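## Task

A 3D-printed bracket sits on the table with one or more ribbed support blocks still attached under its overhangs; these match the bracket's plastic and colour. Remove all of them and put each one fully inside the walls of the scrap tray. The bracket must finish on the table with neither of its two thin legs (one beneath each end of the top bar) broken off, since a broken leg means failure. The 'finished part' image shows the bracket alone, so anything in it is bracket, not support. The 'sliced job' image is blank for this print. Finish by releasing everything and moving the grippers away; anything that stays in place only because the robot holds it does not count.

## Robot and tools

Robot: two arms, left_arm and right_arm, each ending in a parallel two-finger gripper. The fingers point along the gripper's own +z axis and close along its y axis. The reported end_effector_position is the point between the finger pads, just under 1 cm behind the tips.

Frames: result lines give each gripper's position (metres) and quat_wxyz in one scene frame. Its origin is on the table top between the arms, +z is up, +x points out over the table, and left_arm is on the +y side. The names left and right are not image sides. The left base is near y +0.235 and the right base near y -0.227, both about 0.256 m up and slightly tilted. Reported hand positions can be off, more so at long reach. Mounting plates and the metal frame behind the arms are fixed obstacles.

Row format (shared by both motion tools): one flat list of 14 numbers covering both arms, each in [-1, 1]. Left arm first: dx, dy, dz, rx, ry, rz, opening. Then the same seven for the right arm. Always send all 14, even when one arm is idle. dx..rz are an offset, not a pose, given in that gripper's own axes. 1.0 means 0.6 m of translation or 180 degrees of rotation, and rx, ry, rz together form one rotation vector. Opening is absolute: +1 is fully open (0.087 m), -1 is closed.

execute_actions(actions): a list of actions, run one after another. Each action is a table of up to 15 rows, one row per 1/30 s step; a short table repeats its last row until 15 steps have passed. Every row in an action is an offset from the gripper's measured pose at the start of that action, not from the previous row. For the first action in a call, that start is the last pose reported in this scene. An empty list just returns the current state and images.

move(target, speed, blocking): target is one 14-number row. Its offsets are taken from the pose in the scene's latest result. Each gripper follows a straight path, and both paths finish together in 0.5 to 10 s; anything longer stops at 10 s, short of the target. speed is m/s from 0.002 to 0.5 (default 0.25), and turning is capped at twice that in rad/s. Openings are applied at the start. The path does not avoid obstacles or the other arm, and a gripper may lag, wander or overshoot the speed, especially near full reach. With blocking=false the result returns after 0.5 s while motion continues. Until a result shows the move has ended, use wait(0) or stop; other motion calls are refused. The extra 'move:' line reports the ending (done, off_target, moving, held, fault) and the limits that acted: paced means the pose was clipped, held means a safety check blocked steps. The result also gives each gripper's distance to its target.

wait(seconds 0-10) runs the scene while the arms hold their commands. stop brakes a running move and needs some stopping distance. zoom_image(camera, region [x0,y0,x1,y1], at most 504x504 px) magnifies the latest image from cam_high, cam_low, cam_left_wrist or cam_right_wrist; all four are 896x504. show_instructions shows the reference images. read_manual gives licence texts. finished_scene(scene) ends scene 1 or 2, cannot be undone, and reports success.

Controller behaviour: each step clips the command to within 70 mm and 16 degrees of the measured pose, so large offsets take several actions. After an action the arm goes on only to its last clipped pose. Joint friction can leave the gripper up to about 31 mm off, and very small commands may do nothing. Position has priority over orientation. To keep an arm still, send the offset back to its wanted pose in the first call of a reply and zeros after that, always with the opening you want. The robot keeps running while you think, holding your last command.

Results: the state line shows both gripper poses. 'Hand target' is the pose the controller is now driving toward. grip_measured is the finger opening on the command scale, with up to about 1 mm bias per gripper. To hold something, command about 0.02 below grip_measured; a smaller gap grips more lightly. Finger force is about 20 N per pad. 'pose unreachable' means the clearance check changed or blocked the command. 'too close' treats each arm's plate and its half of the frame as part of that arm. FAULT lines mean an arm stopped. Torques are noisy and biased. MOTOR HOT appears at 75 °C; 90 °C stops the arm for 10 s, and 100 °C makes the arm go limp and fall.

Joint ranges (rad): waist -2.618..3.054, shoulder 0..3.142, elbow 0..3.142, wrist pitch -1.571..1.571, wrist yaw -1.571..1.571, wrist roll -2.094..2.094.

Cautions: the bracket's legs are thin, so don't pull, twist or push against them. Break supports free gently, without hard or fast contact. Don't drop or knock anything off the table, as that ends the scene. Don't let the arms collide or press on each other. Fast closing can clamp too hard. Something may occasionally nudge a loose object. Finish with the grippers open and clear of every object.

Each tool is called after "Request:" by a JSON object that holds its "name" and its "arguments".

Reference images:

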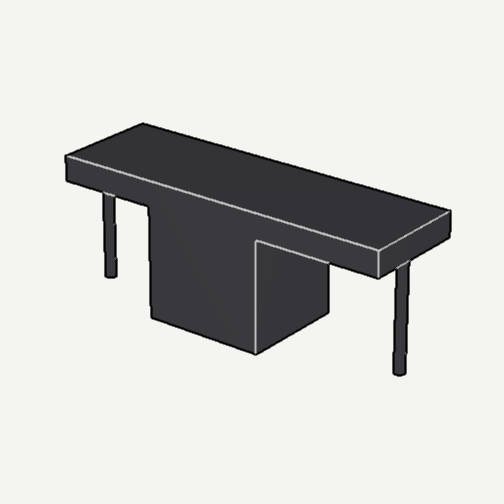

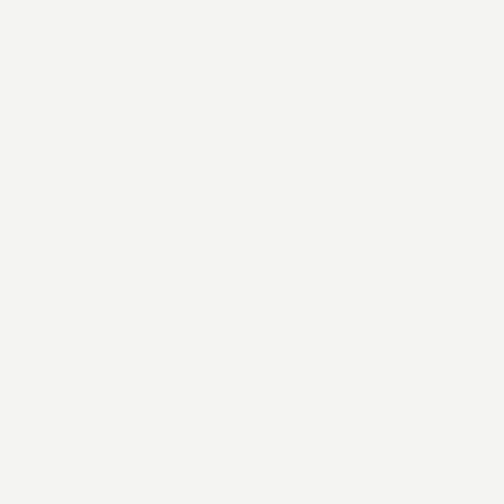

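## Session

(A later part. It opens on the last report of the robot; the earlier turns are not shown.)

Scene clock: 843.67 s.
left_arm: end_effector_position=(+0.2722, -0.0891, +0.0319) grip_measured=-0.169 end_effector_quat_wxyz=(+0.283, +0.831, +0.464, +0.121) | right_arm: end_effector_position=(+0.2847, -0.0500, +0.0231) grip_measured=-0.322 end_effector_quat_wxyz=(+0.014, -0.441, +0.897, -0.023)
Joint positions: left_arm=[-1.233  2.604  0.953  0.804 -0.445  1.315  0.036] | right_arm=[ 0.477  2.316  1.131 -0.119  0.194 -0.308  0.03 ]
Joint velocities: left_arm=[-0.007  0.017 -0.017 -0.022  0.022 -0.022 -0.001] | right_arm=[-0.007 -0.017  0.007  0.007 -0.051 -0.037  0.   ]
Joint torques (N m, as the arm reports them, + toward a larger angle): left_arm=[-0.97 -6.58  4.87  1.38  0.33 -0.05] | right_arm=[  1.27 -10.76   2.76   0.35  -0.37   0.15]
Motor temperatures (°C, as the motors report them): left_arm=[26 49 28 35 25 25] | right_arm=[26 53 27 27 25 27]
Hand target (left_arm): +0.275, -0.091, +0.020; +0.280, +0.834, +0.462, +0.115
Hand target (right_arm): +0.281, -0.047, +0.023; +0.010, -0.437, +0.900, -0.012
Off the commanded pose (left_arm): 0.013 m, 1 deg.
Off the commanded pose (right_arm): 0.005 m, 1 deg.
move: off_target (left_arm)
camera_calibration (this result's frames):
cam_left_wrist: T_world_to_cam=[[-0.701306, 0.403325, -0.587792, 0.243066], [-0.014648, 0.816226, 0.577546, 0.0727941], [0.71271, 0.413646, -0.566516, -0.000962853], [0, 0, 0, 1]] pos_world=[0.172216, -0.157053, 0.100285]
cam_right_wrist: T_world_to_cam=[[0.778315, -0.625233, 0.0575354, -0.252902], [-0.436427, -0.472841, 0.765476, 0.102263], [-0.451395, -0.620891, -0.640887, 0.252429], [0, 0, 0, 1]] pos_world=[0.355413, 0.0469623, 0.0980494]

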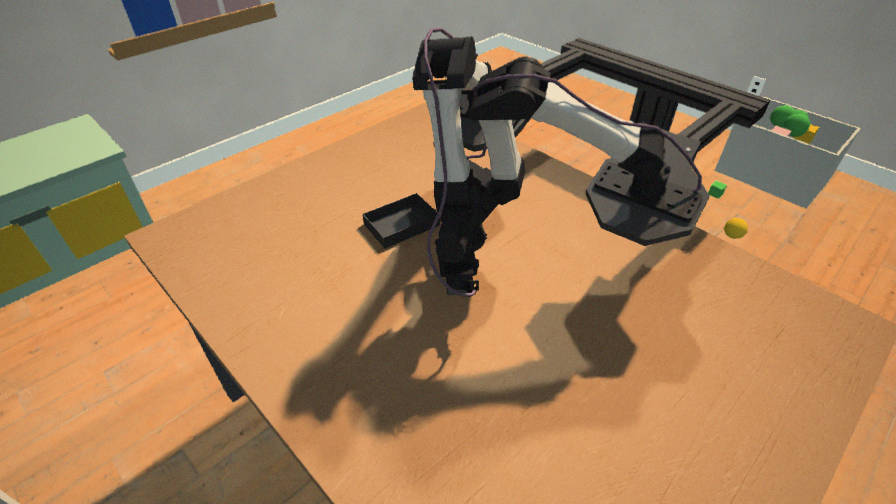

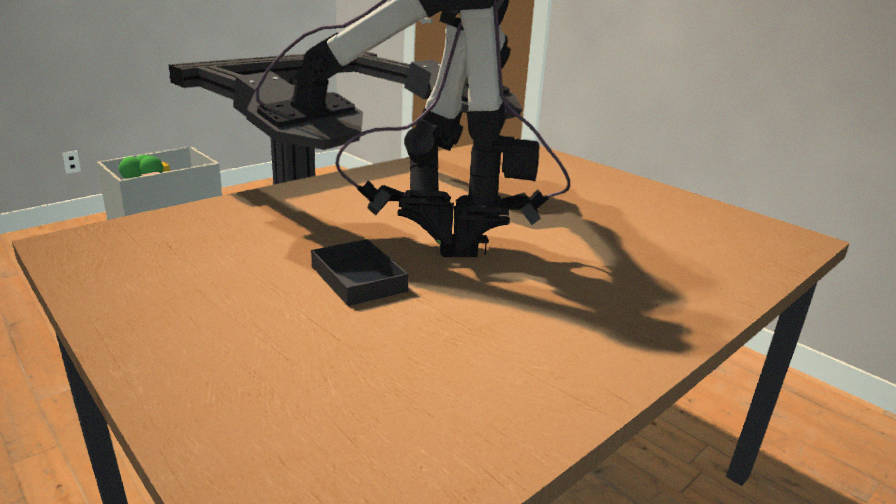

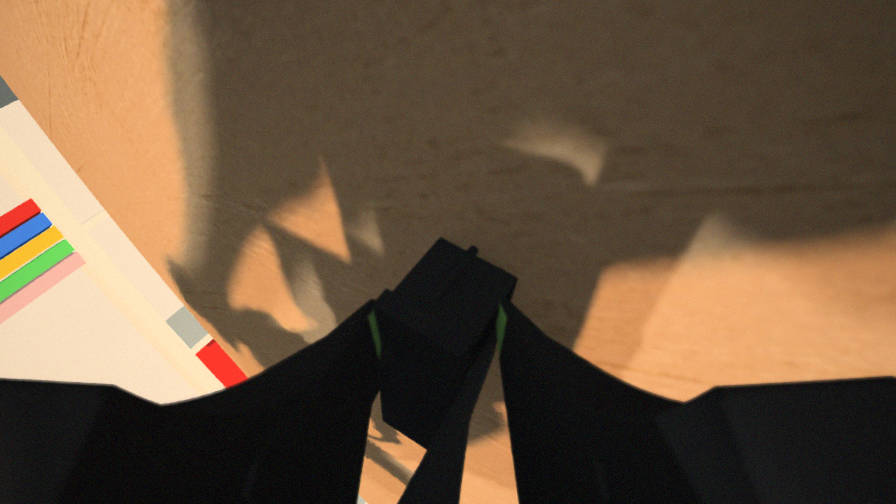

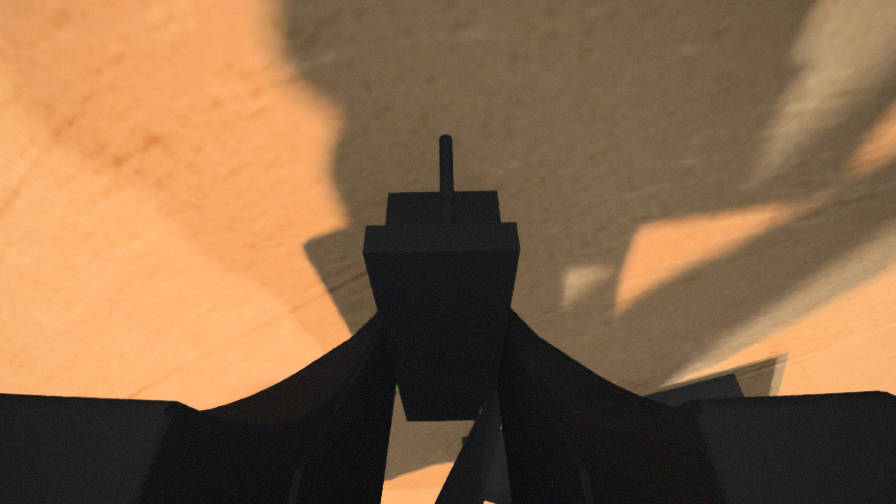

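Request:
{"name": "execute_actions", "arguments": {"actions": [[[0,0,0,0,0,0,-0.2,0,0,0,0,0,0,-0.35],[0,0,0,0,0,0,-0.17,0,0,0,0,0,0,-0.35],[0,0,0,0,0,0,-0.15,0,0,0,0,0,0,-0.35],[0,0,0,0,0,0,-0.13,0,0,0,0,0,0,-0.35],[0,0,0,0,0,0,-0.11,0,0,0,0,0,0,-0.35],[0,0,0,0,0,0,-0.09,0,0,0,0,0,0,-0.35]],[[0,0,0,0,0,0,-0.30,0,0,0,0,0,0,-0.35]],[[0,0,0,0,0,0,-0.30,0,0,0,0,0,0,-0.35]]]}}

Request:
{"name": "zoom_image", "arguments": {"camera": "cam_left_wrist", "region": [300, 170, 620, 420]}}

Scene clock: 853.20 s.
left_arm: end_effector_position=(+0.2725, -0.0888, +0.0320) grip_measured=-0.171 end_effector_quat_wxyz=(+0.283, +0.830, +0.465, +0.122) | right_arm: end_effector_position=(+0.2853, -0.0504, +0.0231) grip_measured=-0.322 end_effector_quat_wxyz=(+0.015, -0.442, +0.897, -0.025)
Joint positions: left_arm=[-1.233  2.604  0.953  0.805 -0.447  1.314  0.036] | right_arm=[ 0.477  2.316  1.131 -0.117  0.197 -0.309  0.03 ]
Joint velocities: left_arm=[-0.002 -0.017 -0.007  0.022  0.051  0.022 -0.001] | right_arm=[ 0.027 -0.002 -0.002  0.007 -0.022 -0.022 -0.   ]
Joint torques (N m, as the arm reports them, + toward a larger angle): left_arm=[-2.93 -9.36  1.85  1.35  0.06 -0.21] | right_arm=[  1.2  -10.72   2.72   0.39  -0.08   0.03]
Motor temperatures (°C, as the motors report them): left_arm=[26 48 29 35 25 25] | right_arm=[26 53 27 27 25 27]
Hand target (left_arm): +0.272, -0.089, +0.032; +0.283, +0.830, +0.465, +0.122
Hand target (right_arm): +0.285, -0.050, +0.023; +0.015, -0.442, +0.897, -0.025
Off the commanded pose (left_arm): 0.000 m, 0 deg.
Off the commanded pose (right_arm): 0.000 m, 0 deg.
camera_calibration (this result's frames):
cam_left_wrist: T_world_to_cam=[[-0.701565, 0.401904, -0.588456, 0.243167], [-0.0172464, 0.815962, 0.577848, 0.073167], [0.712397, 0.415547, -0.565519, -0.000964401], [0, 0, 0, 1]] pos_world=[0.172546, -0.157031, 0.100268]
cam_right_wrist: T_world_to_cam=[[0.778948, -0.6241, 0.0611482, -0.253821], [-0.437994, -0.471684, 0.765294, 0.102838], [-0.448777, -0.622907, -0.64077, 0.251653], [0, 0, 0, 1]] pos_world=[0.355692, 0.0468537, 0.098071]

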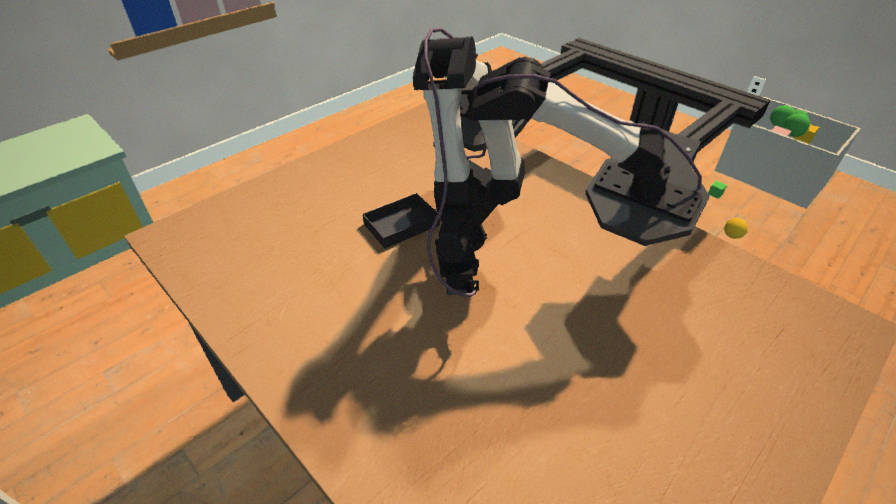

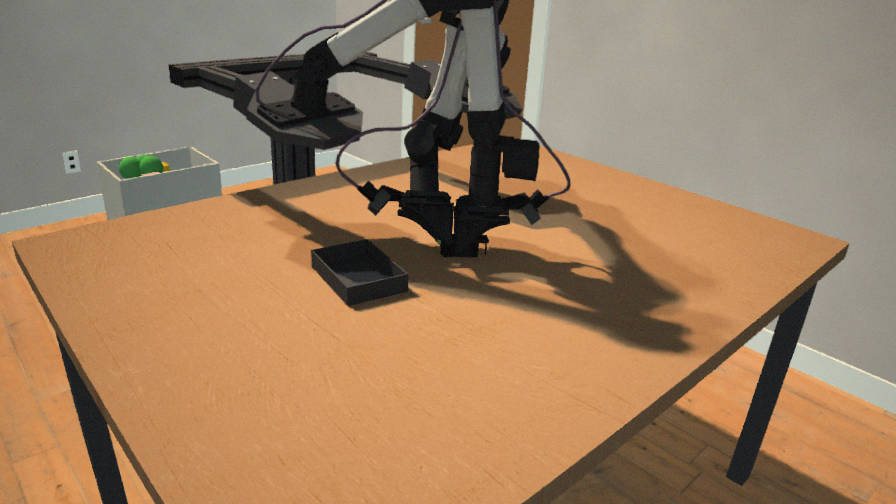

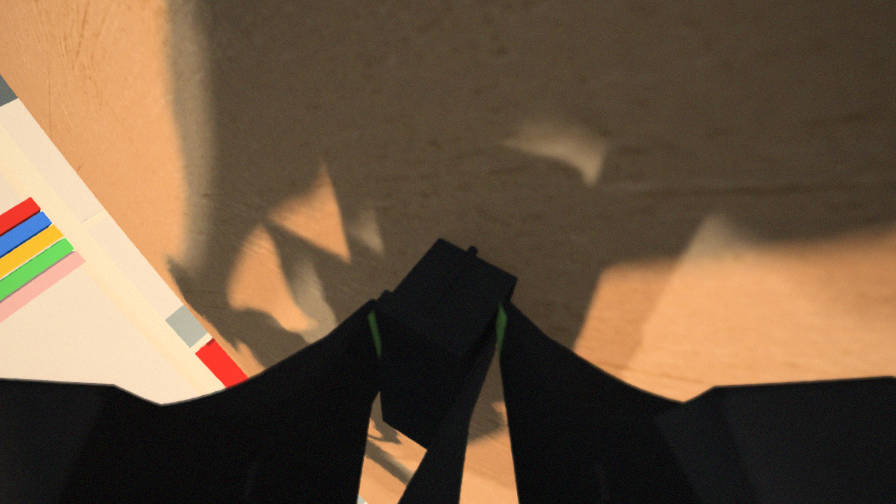

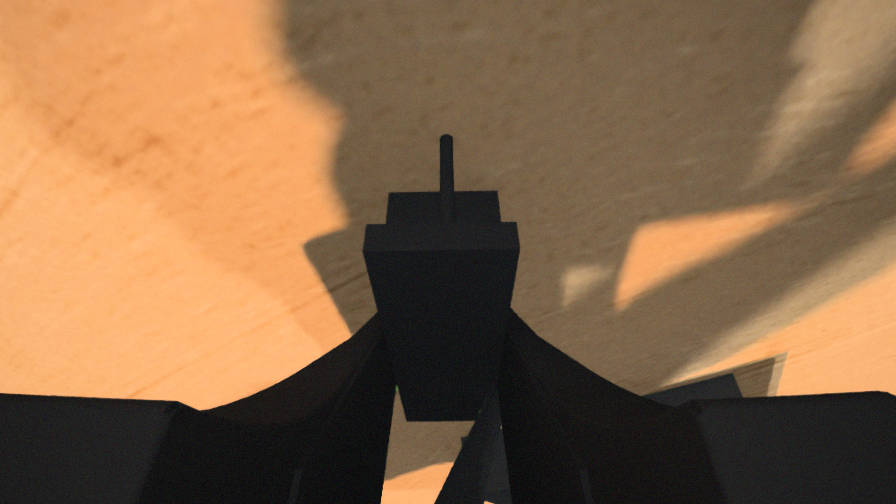

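Region (300, 170, 620, 420) of cam_left_wrist's 896x504 image, scaled by 1.575, with more detail than that image has; it fills the top 394 rows of this view, and the rest is white.

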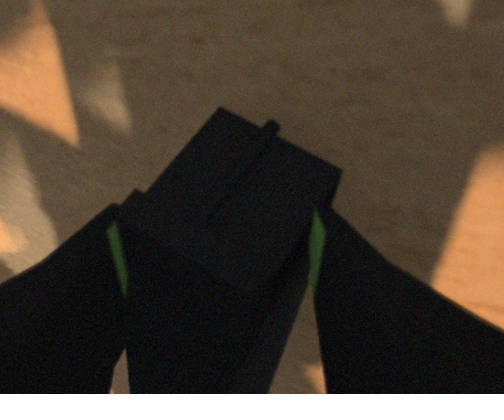

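Request:
{"name": "move", "arguments": {"target": [-0.0135, 0.0304, -0.0512, 0.1989, 0.0163, 0.0135, 0.15, 0, 0, 0, 0, 0, 0, -0.35], "speed": 0.1}}

Scene clock: 942.23 s.
left_arm: end_effector_position=(+0.2664, -0.0993, +0.0598) grip_measured=+0.150 end_effector_quat_wxyz=(+0.086, +0.881, +0.465, +0.038) | right_arm: end_effector_position=(+0.2853, -0.0504, +0.0231) grip_measured=-0.322 end_effector_quat_wxyz=(+0.015, -0.442, +0.897, -0.025)
Joint positions: left_arm=[-1.232  2.467  1.317 -0.155 -0.336  1.184  0.05 ] | right_arm=[ 0.477  2.316  1.131 -0.117  0.197 -0.309  0.03 ]
Joint velocities: left_arm=[ 0.007 -0.012  0.012  0.022  0.022  0.007 -0.001] | right_arm=[ 0.002 -0.007  0.007 -0.066 -0.007  0.007  0.001]
Joint torques (N m, as the arm reports them, + toward a larger angle): left_arm=[ -3.26 -10.81   3.96   0.68   0.06  -0.17] | right_arm=[  1.15 -10.7    2.71   0.38  -0.05   0.03]
Motor temperatures (°C, as the motors report them): left_arm=[26 51 28 35 25 25] | right_arm=[26 54 27 27 25 27]
Hand target (left_arm): +0.266, -0.099, +0.060; +0.085, +0.881, +0.464, +0.038
Hand target (right_arm): +0.285, -0.050, +0.023; +0.015, -0.442, +0.897, -0.025
Off the commanded pose (left_arm): 0.011 m, 11 deg.
Off the commanded pose (right_arm): 0.000 m, 0 deg.
move: held (left_arm); limits=held; held on 27 of 102 steps (left_arm), including the last (left_arm)
pose unreachable (left arm): on one or more control steps of this call, first in action 0 (counted from 0), this arm could not follow its commanded pose, so it was not sent that pose on those steps. On the call's last step it was still not sent that pose. It may still have moved: this result reports where it is.
cause: the commanded pose would bring a part of the arm too close to another arm (this arm's forearm (the part past joint 3) and the other arm's forearm (the part past joint 3)).
camera_calibration (this result's frames):
cam_left_wrist: T_world_to_cam=[[-0.813254, 0.548711, -0.193735, 0.280117], [0.243515, 0.623289, 0.743109, -0.0329414], [0.528506, 0.557159, -0.640512, 0.09096], [0, 0, 0, 1]] pos_world=[0.187755, -0.183851, 0.137009]
cam_right_wrist: T_world_to_cam=[[0.778948, -0.6241, 0.0611482, -0.253821], [-0.437994, -0.471684, 0.765294, 0.102838], [-0.448777, -0.622907, -0.64077, 0.251653], [0, 0, 0, 1]] pos_world=[0.355692, 0.0468537, 0.098071]

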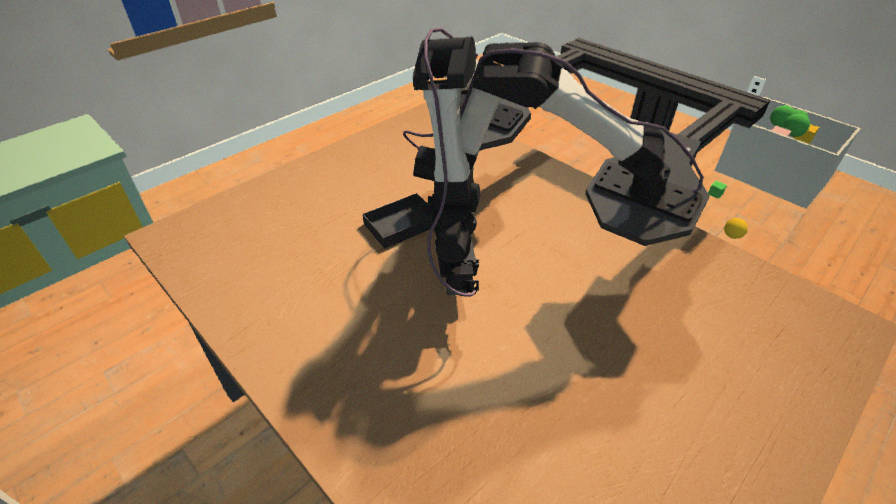

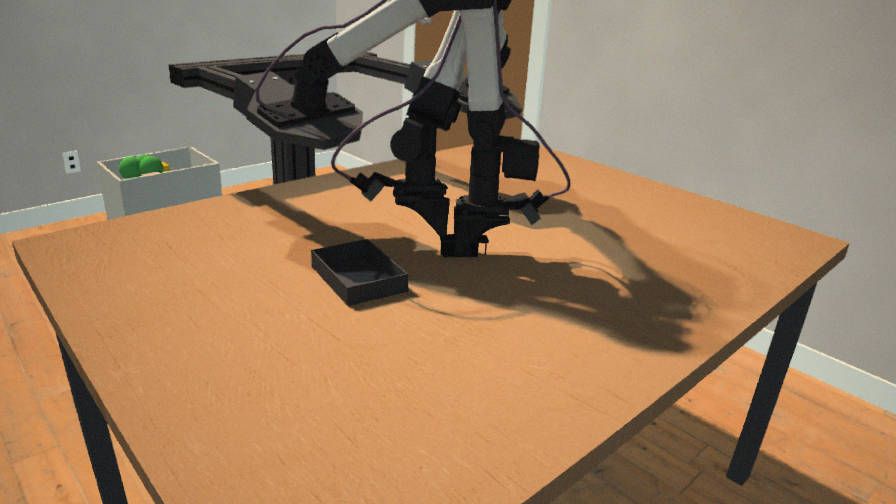

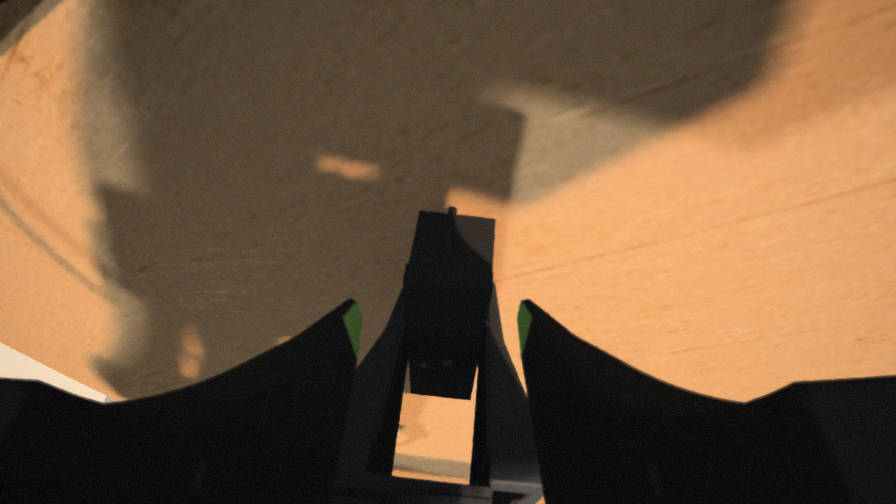

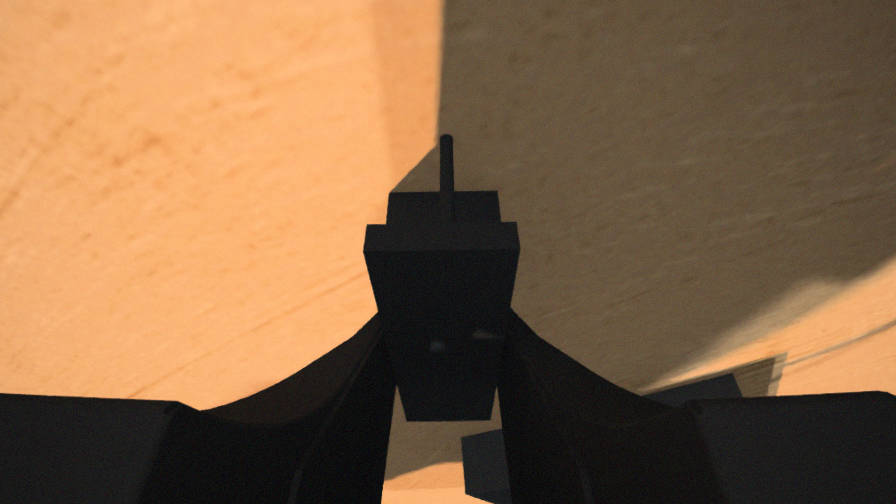

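Request:
{"name": "execute_actions", "arguments": {"actions": []}}

Scene clock: 953.03 s.
left_arm: end_effector_position=(+0.2664, -0.0993, +0.0598) grip_measured=+0.150 end_effector_quat_wxyz=(+0.086, +0.881, +0.465, +0.038) | right_arm: end_effector_position=(+0.2853, -0.0504, +0.0231) grip_measured=-0.322 end_effector_quat_wxyz=(+0.015, -0.442, +0.897, -0.025)
Joint positions: left_arm=[-1.232  2.467  1.317 -0.155 -0.336  1.184  0.05 ] | right_arm=[ 0.477  2.316  1.131 -0.117  0.197 -0.309  0.03 ]
Joint velocities: left_arm=[ 0.017  0.012 -0.002 -0.037  0.022 -0.022 -0.   ] | right_arm=[-0.002 -0.002  0.017 -0.007 -0.007 -0.037 -0.001]
Joint torques (N m, as the arm reports them, + toward a larger angle): left_arm=[ -3.33 -10.72   3.91   0.66   0.08  -0.18] | right_arm=[  1.22 -10.69   2.77   0.37  -0.08   0.03]
Motor temperatures (°C, as the motors report them): left_arm=[26 52 29 34 25 25] | right_arm=[26 54 27 27 25 27]
Hand target (left_arm): +0.266, -0.099, +0.060; +0.085, +0.881, +0.464, +0.038
Hand target (right_arm): +0.285, -0.050, +0.023; +0.015, -0.442, +0.897, -0.025
Off the commanded pose (left_arm): 0.011 m, 11 deg.
Off the commanded pose (right_arm): 0.000 m, 0 deg.
previous command not reached (left arm): its pose would have brought a part of the arm too close to another arm.
camera_calibration (this result's frames):
cam_left_wrist: T_world_to_cam=[[-0.813254, 0.548711, -0.193735, 0.280117], [0.243515, 0.623289, 0.743109, -0.0329414], [0.528506, 0.557159, -0.640512, 0.09096], [0, 0, 0, 1]] pos_world=[0.187755, -0.183851, 0.137009]
cam_right_wrist: T_world_to_cam=[[0.778948, -0.6241, 0.0611482, -0.253821], [-0.437994, -0.471684, 0.765294, 0.102838], [-0.448777, -0.622907, -0.64077, 0.251653], [0, 0, 0, 1]] pos_world=[0.355692, 0.0468537, 0.098071]

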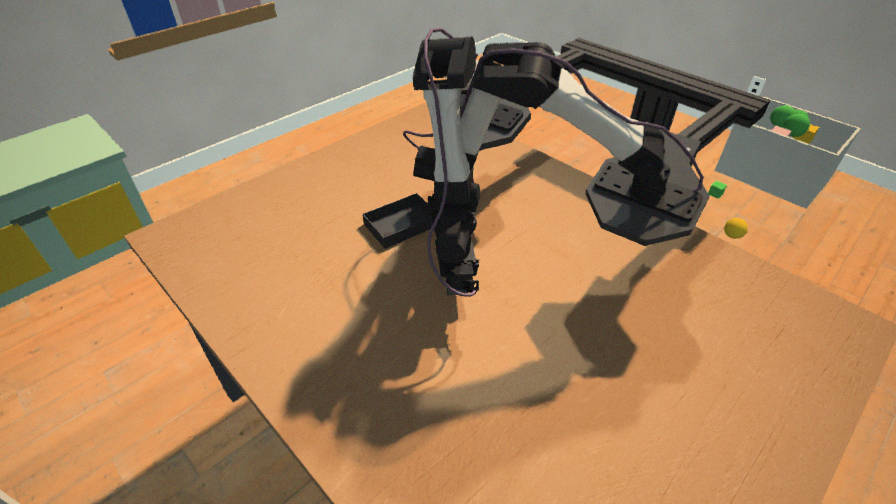

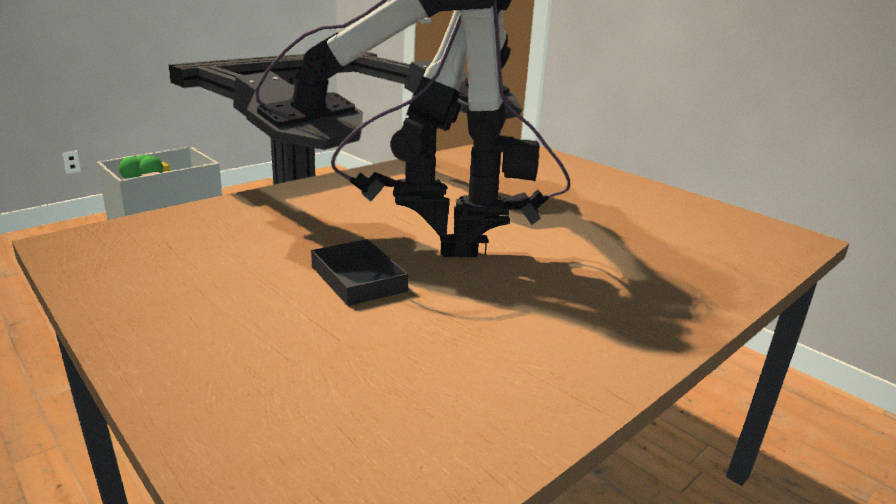

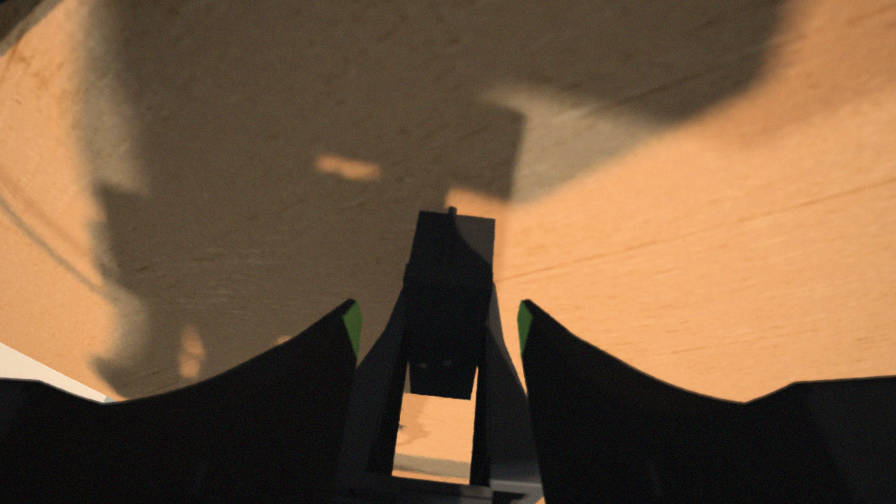

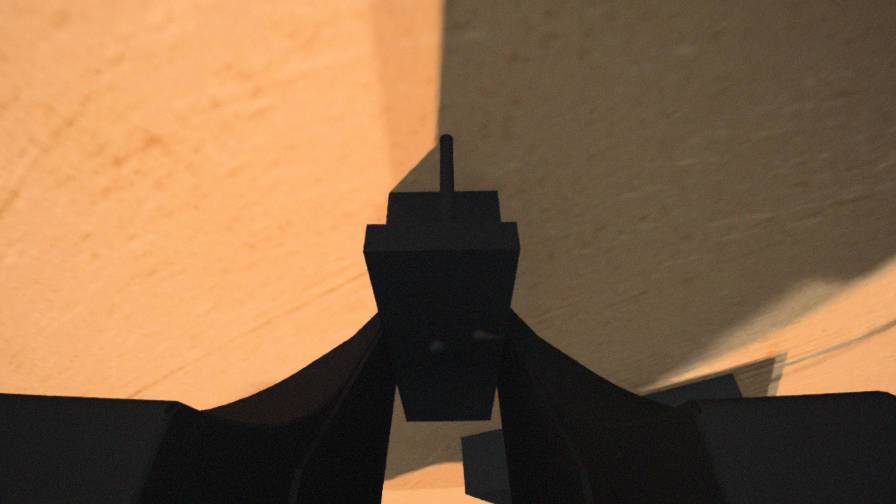

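Request:
{"name": "move", "arguments": {"target": [-0.025, -0.2, -0.15, 0, 0, 0, 0.15, 0, 0, 0, 0, 0, 0, -0.35], "speed": 0.15}}

Scene clock: 1074.47 s.
left_arm: end_effector_position=(+0.1570, -0.0119, +0.1205) grip_measured=+0.150 end_effector_quat_wxyz=(+0.051, +0.878, +0.471, +0.069) | right_arm: end_effector_position=(+0.2853, -0.0504, +0.0231) grip_measured=-0.322 end_effector_quat_wxyz=(+0.015, -0.442, +0.897, -0.025)
Joint positions: left_arm=[-1.494  2.155  0.831 -0.168 -0.442  0.869  0.05 ] | right_arm=[ 0.477  2.316  1.131 -0.117  0.197 -0.309  0.03 ]
Joint velocities: left_arm=[ 0.017 -0.012 -0.017 -0.051 -0.007 -0.022  0.001] | right_arm=[-0.017 -0.012 -0.007 -0.022 -0.081 -0.066 -0.   ]
Joint torques (N m, as the arm reports them, + toward a larger angle): left_arm=[ -5.81 -10.28   2.96   0.9    0.57  -0.13] | right_arm=[  1.21 -10.66   2.75   0.39  -0.06   0.03]
Motor temperatures (°C, as the motors report them): left_arm=[27 58 29 31 25 25] | right_arm=[26 55 27 27 25 27]
Hand target (left_arm): +0.147, -0.035, +0.129; +0.085, +0.881, +0.464, +0.035
Hand target (right_arm): +0.285, -0.050, +0.023; +0.015, -0.442, +0.897, -0.025
Off the commanded pose (left_arm): 0.025 m, 5 deg.
Off the commanded pose (right_arm): 0.000 m, 0 deg.
move: off_target (left_arm); limits=held; held on 1 of 43 steps (right_arm)
pose unreachable (right arm): on one or more control steps of this call, first in action 0 (counted from 0), this arm could not follow its commanded pose, so it was not sent that pose on those steps. It may still have moved: this result reports where it is.
cause: the commanded pose would bring a part of the arm too close to another arm (this arm's forearm (the part past joint 3) and the other arm's forearm (the part past joint 3)).
camera_calibration (this result's frames):
cam_left_wrist: T_world_to_cam=[[-0.82111, 0.546965, -0.163121, 0.152493], [0.213158, 0.558972, 0.80132, -0.108831], [0.529474, 0.623201, -0.575567, 0.131784], [0, 0, 0, 1]] pos_world=[0.0786353, -0.104703, 0.187933]
cam_right_wrist: T_world_to_cam=[[0.778948, -0.6241, 0.0611482, -0.253821], [-0.437994, -0.471684, 0.765294, 0.102838], [-0.448777, -0.622907, -0.64077, 0.251653], [0, 0, 0, 1]] pos_world=[0.355692, 0.0468537, 0.098071]

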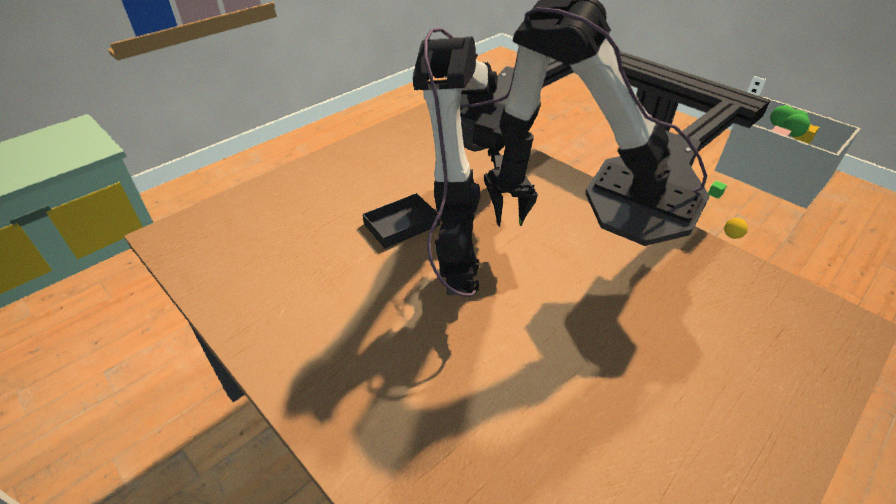

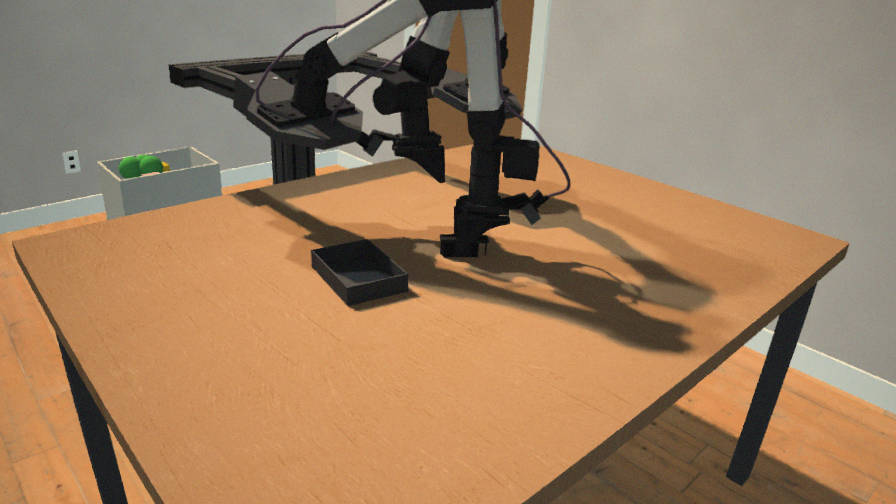

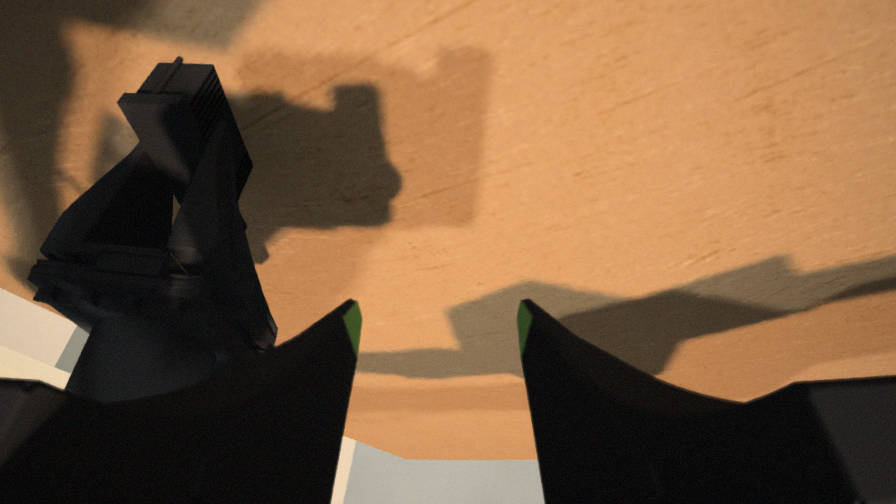

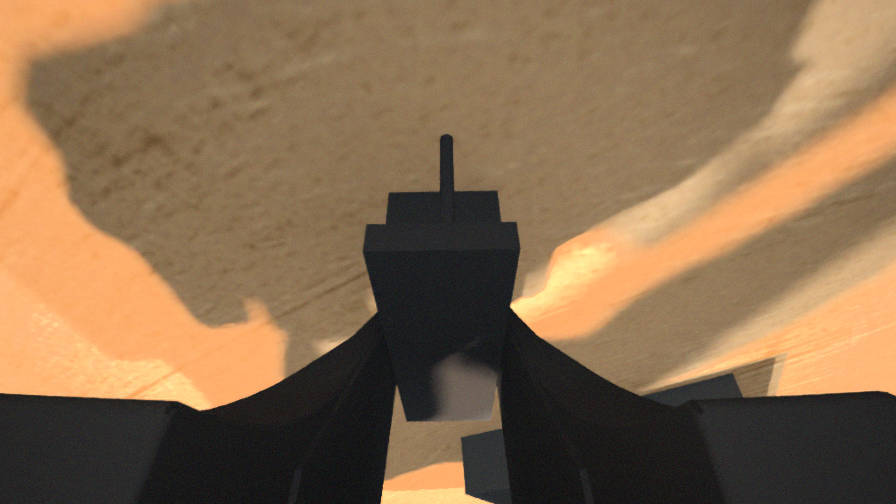

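Request:
{"name": "move", "arguments": {"target": [0.362, -0.088, -0.122, 0.0558, 0.0309, -0.6017, 0.15, 0, 0, -0.07, -0.0185, 0.0017, 0.0043, -0.35], "speed": 0.2}}

Scene clock: 1090.63 s.
left_arm: end_effector_position=(+0.2007, +0.0745, +0.1595) grip_measured=+0.150 end_effector_quat_wxyz=(+0.053, +0.596, +0.800, +0.046) | right_arm: end_effector_position=(+0.2899, -0.0465, +0.0397) grip_measured=-0.322 end_effector_quat_wxyz=(+0.017, -0.441, +0.897, -0.016)
Joint positions: left_arm=[-1.155  1.78   0.676 -0.289 -0.385  0.342  0.05 ] | right_arm=[ 0.477  2.261  1.131 -0.165  0.18  -0.309  0.03 ]
Joint velocities: left_arm=[-0.002  0.012 -0.002  0.051 -0.022 -0.066 -0.   ] | right_arm=[-0.012 -0.007  0.002  0.022 -0.081  0.051  0.001]
Joint torques (N m, as the arm reports them, + toward a larger angle): left_arm=[-1.83 -6.15  4.19  0.53  0.02 -0.18] | right_arm=[  1.12 -10.76   3.09   0.38  -0.07   0.03]
Motor temperatures (°C, as the motors report them): left_arm=[27 57 29 30 25 25] | right_arm=[26 55 27 27 25 27]
Hand target (left_arm): +0.200, +0.074, +0.159; +0.052, +0.597, +0.799, +0.045
Hand target (right_arm): +0.290, -0.046, +0.040; +0.017, -0.441, +0.897, -0.016
Off the commanded pose (left_arm): 0.133 m, 59 deg; position and orientation clipped at the last step of the last action.
Off the commanded pose (right_arm): 0.026 m, 3 deg.
move: held (left_arm, right_arm); limits=paced,held; held on 82 of 151 steps (left_arm, right_arm), including the last (left_arm, right_arm)
pose unreachable (left arm): on one or more control steps of this call, first in action 0 (counted from 0), this arm could not follow its commanded pose, so it was not sent that pose on those steps. On the call's last step it was still not sent that pose. It may still have moved: this result reports where it is.
cause: the commanded pose would bring a part of the arm too close to another arm (this arm's wrist (the part past joint 4) and the other arm's forearm (the part past joint 3)).
pose unreachable (right arm): on one or more control steps of this call, first in action 0 (counted from 0), this arm could not follow its commanded pose, so it was not sent that pose on those steps. On the call's last step it was still not sent that pose. It may still have moved: this result reports where it is.
cause: the commanded pose would bring a part of the arm too close to another arm (this arm's forearm (the part past joint 3) and the other arm's wrist (the part past joint 4), along the way the arms are being sent).
camera_calibration (this result's frames):
cam_left_wrist: T_world_to_cam=[[-0.945894, -0.29085, -0.14384, 0.231868], [-0.298245, 0.604728, 0.73848, -0.0885263], [-0.127802, 0.741424, -0.658754, 0.213591], [0, 0, 0, 1]] pos_world=[0.220218, -0.0373886, 0.239431]
cam_right_wrist: T_world_to_cam=[[0.778887, -0.625436, 0.0465242, -0.255458], [-0.434788, -0.485022, 0.758758, 0.0927579], [-0.451989, -0.611215, -0.649709, 0.26858], [0, 0, 0, 1]] pos_world=[0.360699, 0.0493772, 0.116003]

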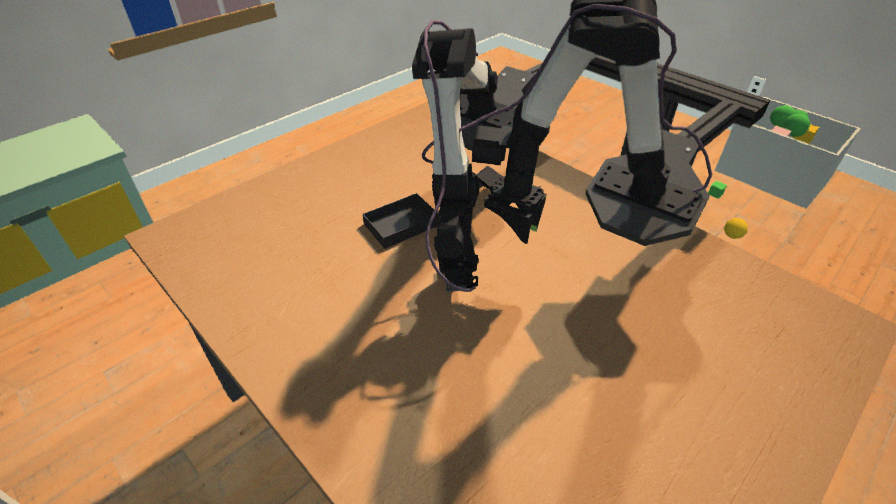

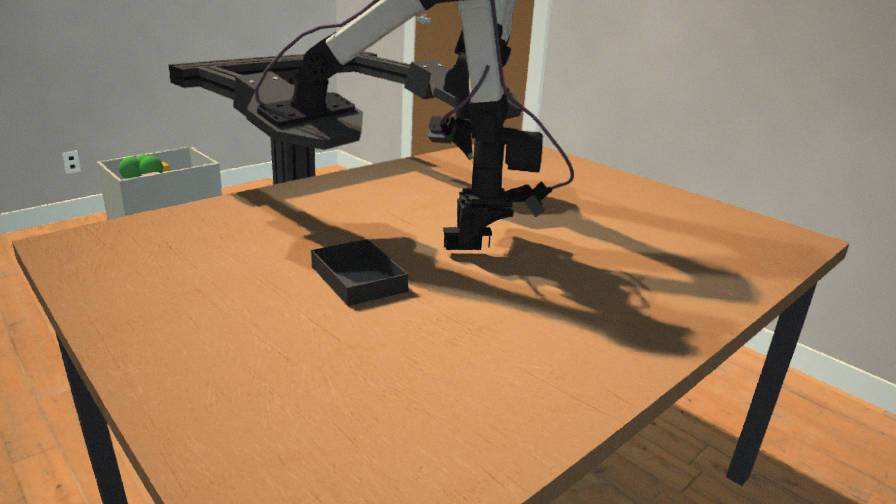

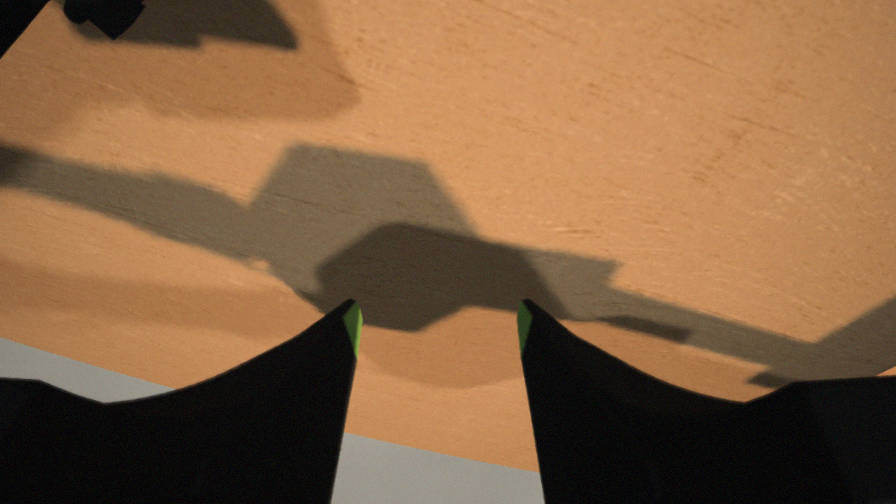

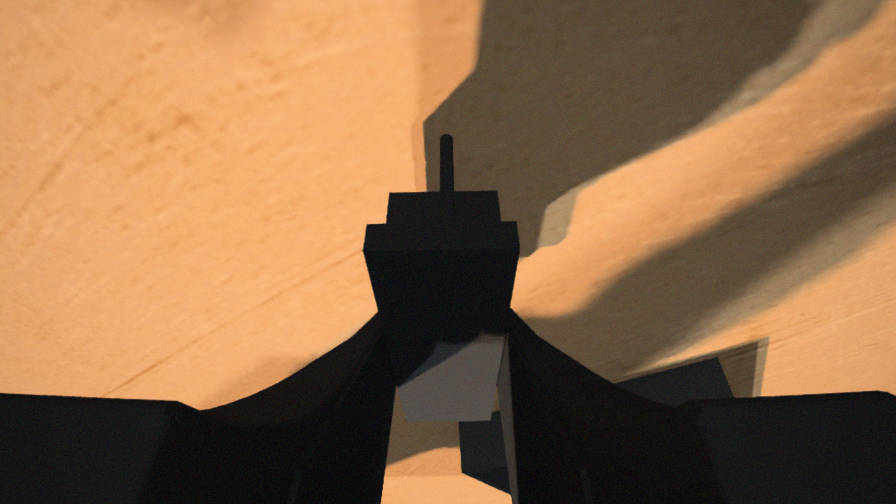

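Request:
{"name": "move", "arguments": {"target": [0.222, 0.06, -0.047, 0, 0, 0, 0.15, 0, 0, 0, 0, 0, 0, -0.35], "speed": 0.2}}

Scene clock: 1096.87 s.
left_arm: end_effector_position=(+0.2091, +0.2079, +0.1937) grip_measured=+0.150 end_effector_quat_wxyz=(+0.068, +0.593, +0.800, +0.055) | right_arm: end_effector_position=(+0.2899, -0.0465, +0.0397) grip_measured=-0.322 end_effector_quat_wxyz=(+0.017, -0.441, +0.897, -0.016)
Joint positions: left_arm=[-0.706  1.167  0.348 -0.388 -0.285  0.807  0.05 ] | right_arm=[ 0.477  2.261  1.131 -0.165  0.18  -0.309  0.03 ]
Joint velocities: left_arm=[-0.007 -0.007  0.002 -0.066 -0.007  0.095  0.001] | right_arm=[-0.002  0.007  0.017 -0.007  0.037  0.007  0.001]
Joint torques (N m, as the arm reports them, + toward a larger angle): left_arm=[ 1.05 -4.    3.01  0.48  0.17 -0.09] | right_arm=[  1.19 -10.69   3.05   0.41  -0.09   0.03]
Motor temperatures (°C, as the motors report them): left_arm=[27 55 29 30 25 25] | right_arm=[26 55 27 27 25 27]
Hand target (left_arm): +0.197, +0.215, +0.191; +0.053, +0.596, +0.800, +0.050
Hand target (right_arm): +0.290, -0.046, +0.040; +0.017, -0.441, +0.897, -0.016
Off the commanded pose (left_arm): 0.018 m, 2 deg.
Off the commanded pose (right_arm): 0.000 m, 0 deg.
move: off_target (left_arm); limits=held; held on 1 of 43 steps (left_arm)
pose unreachable (left arm): on one or more control steps of this call, first in action 0 (counted from 0), this arm could not follow its commanded pose, so it was not sent that pose on those steps. It may still have moved: this result reports where it is.
cause: the commanded pose would bring a part of the arm too close to another arm (this arm's wrist (the part past joint 4) and the other arm's forearm (the part past joint 3)).
camera_calibration (this result's frames):
cam_left_wrist: T_world_to_cam=[[-0.939159, -0.294437, -0.17688, 0.289309], [-0.326583, 0.605918, 0.725401, -0.183694], [-0.10641, 0.739034, -0.665211, 0.135526], [0, 0, 0, 1]] pos_world=[0.226137, 0.0963282, 0.274578]
cam_right_wrist: T_world_to_cam=[[0.778887, -0.625436, 0.0465242, -0.255458], [-0.434788, -0.485022, 0.758758, 0.0927579], [-0.451989, -0.611215, -0.649709, 0.26858], [0, 0, 0, 1]] pos_world=[0.360699, 0.0493772, 0.116003]

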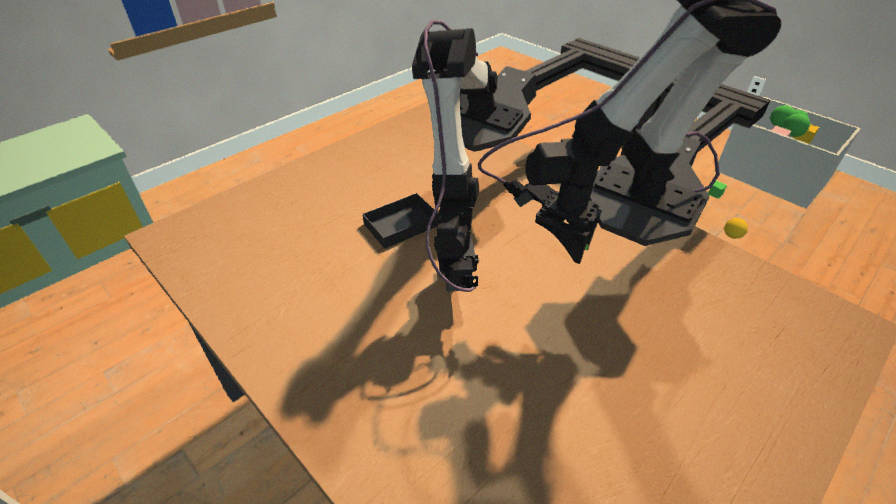

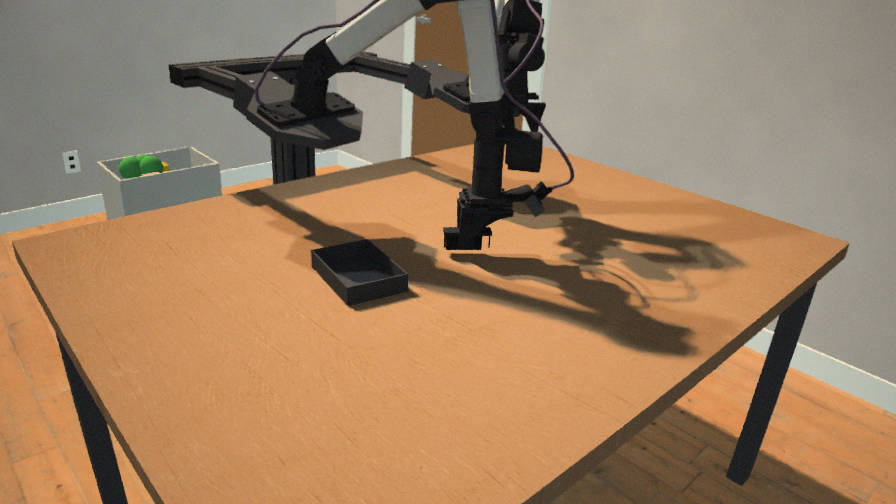

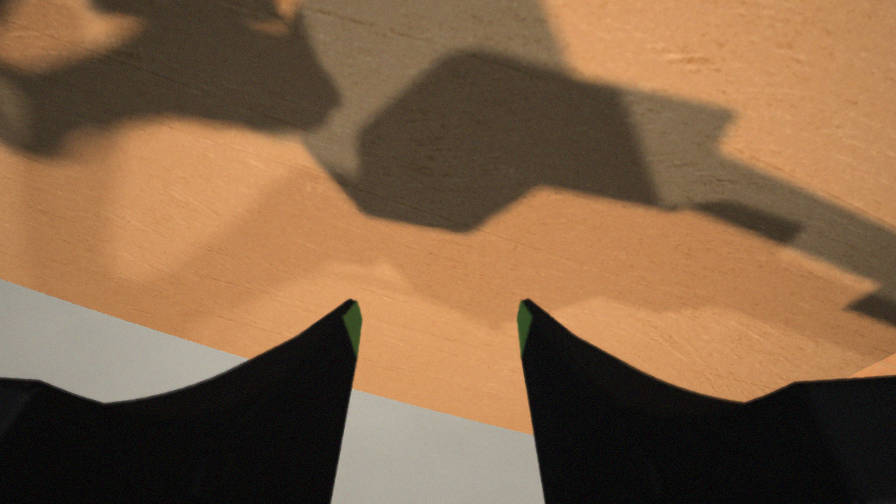

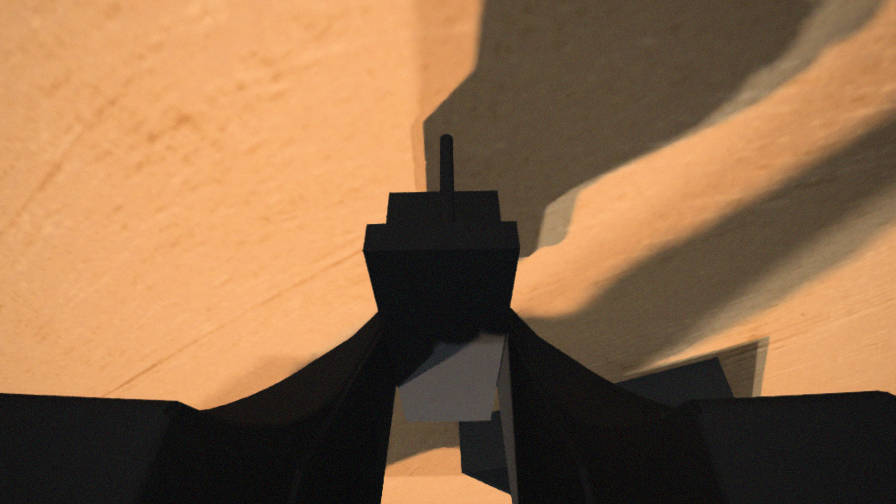

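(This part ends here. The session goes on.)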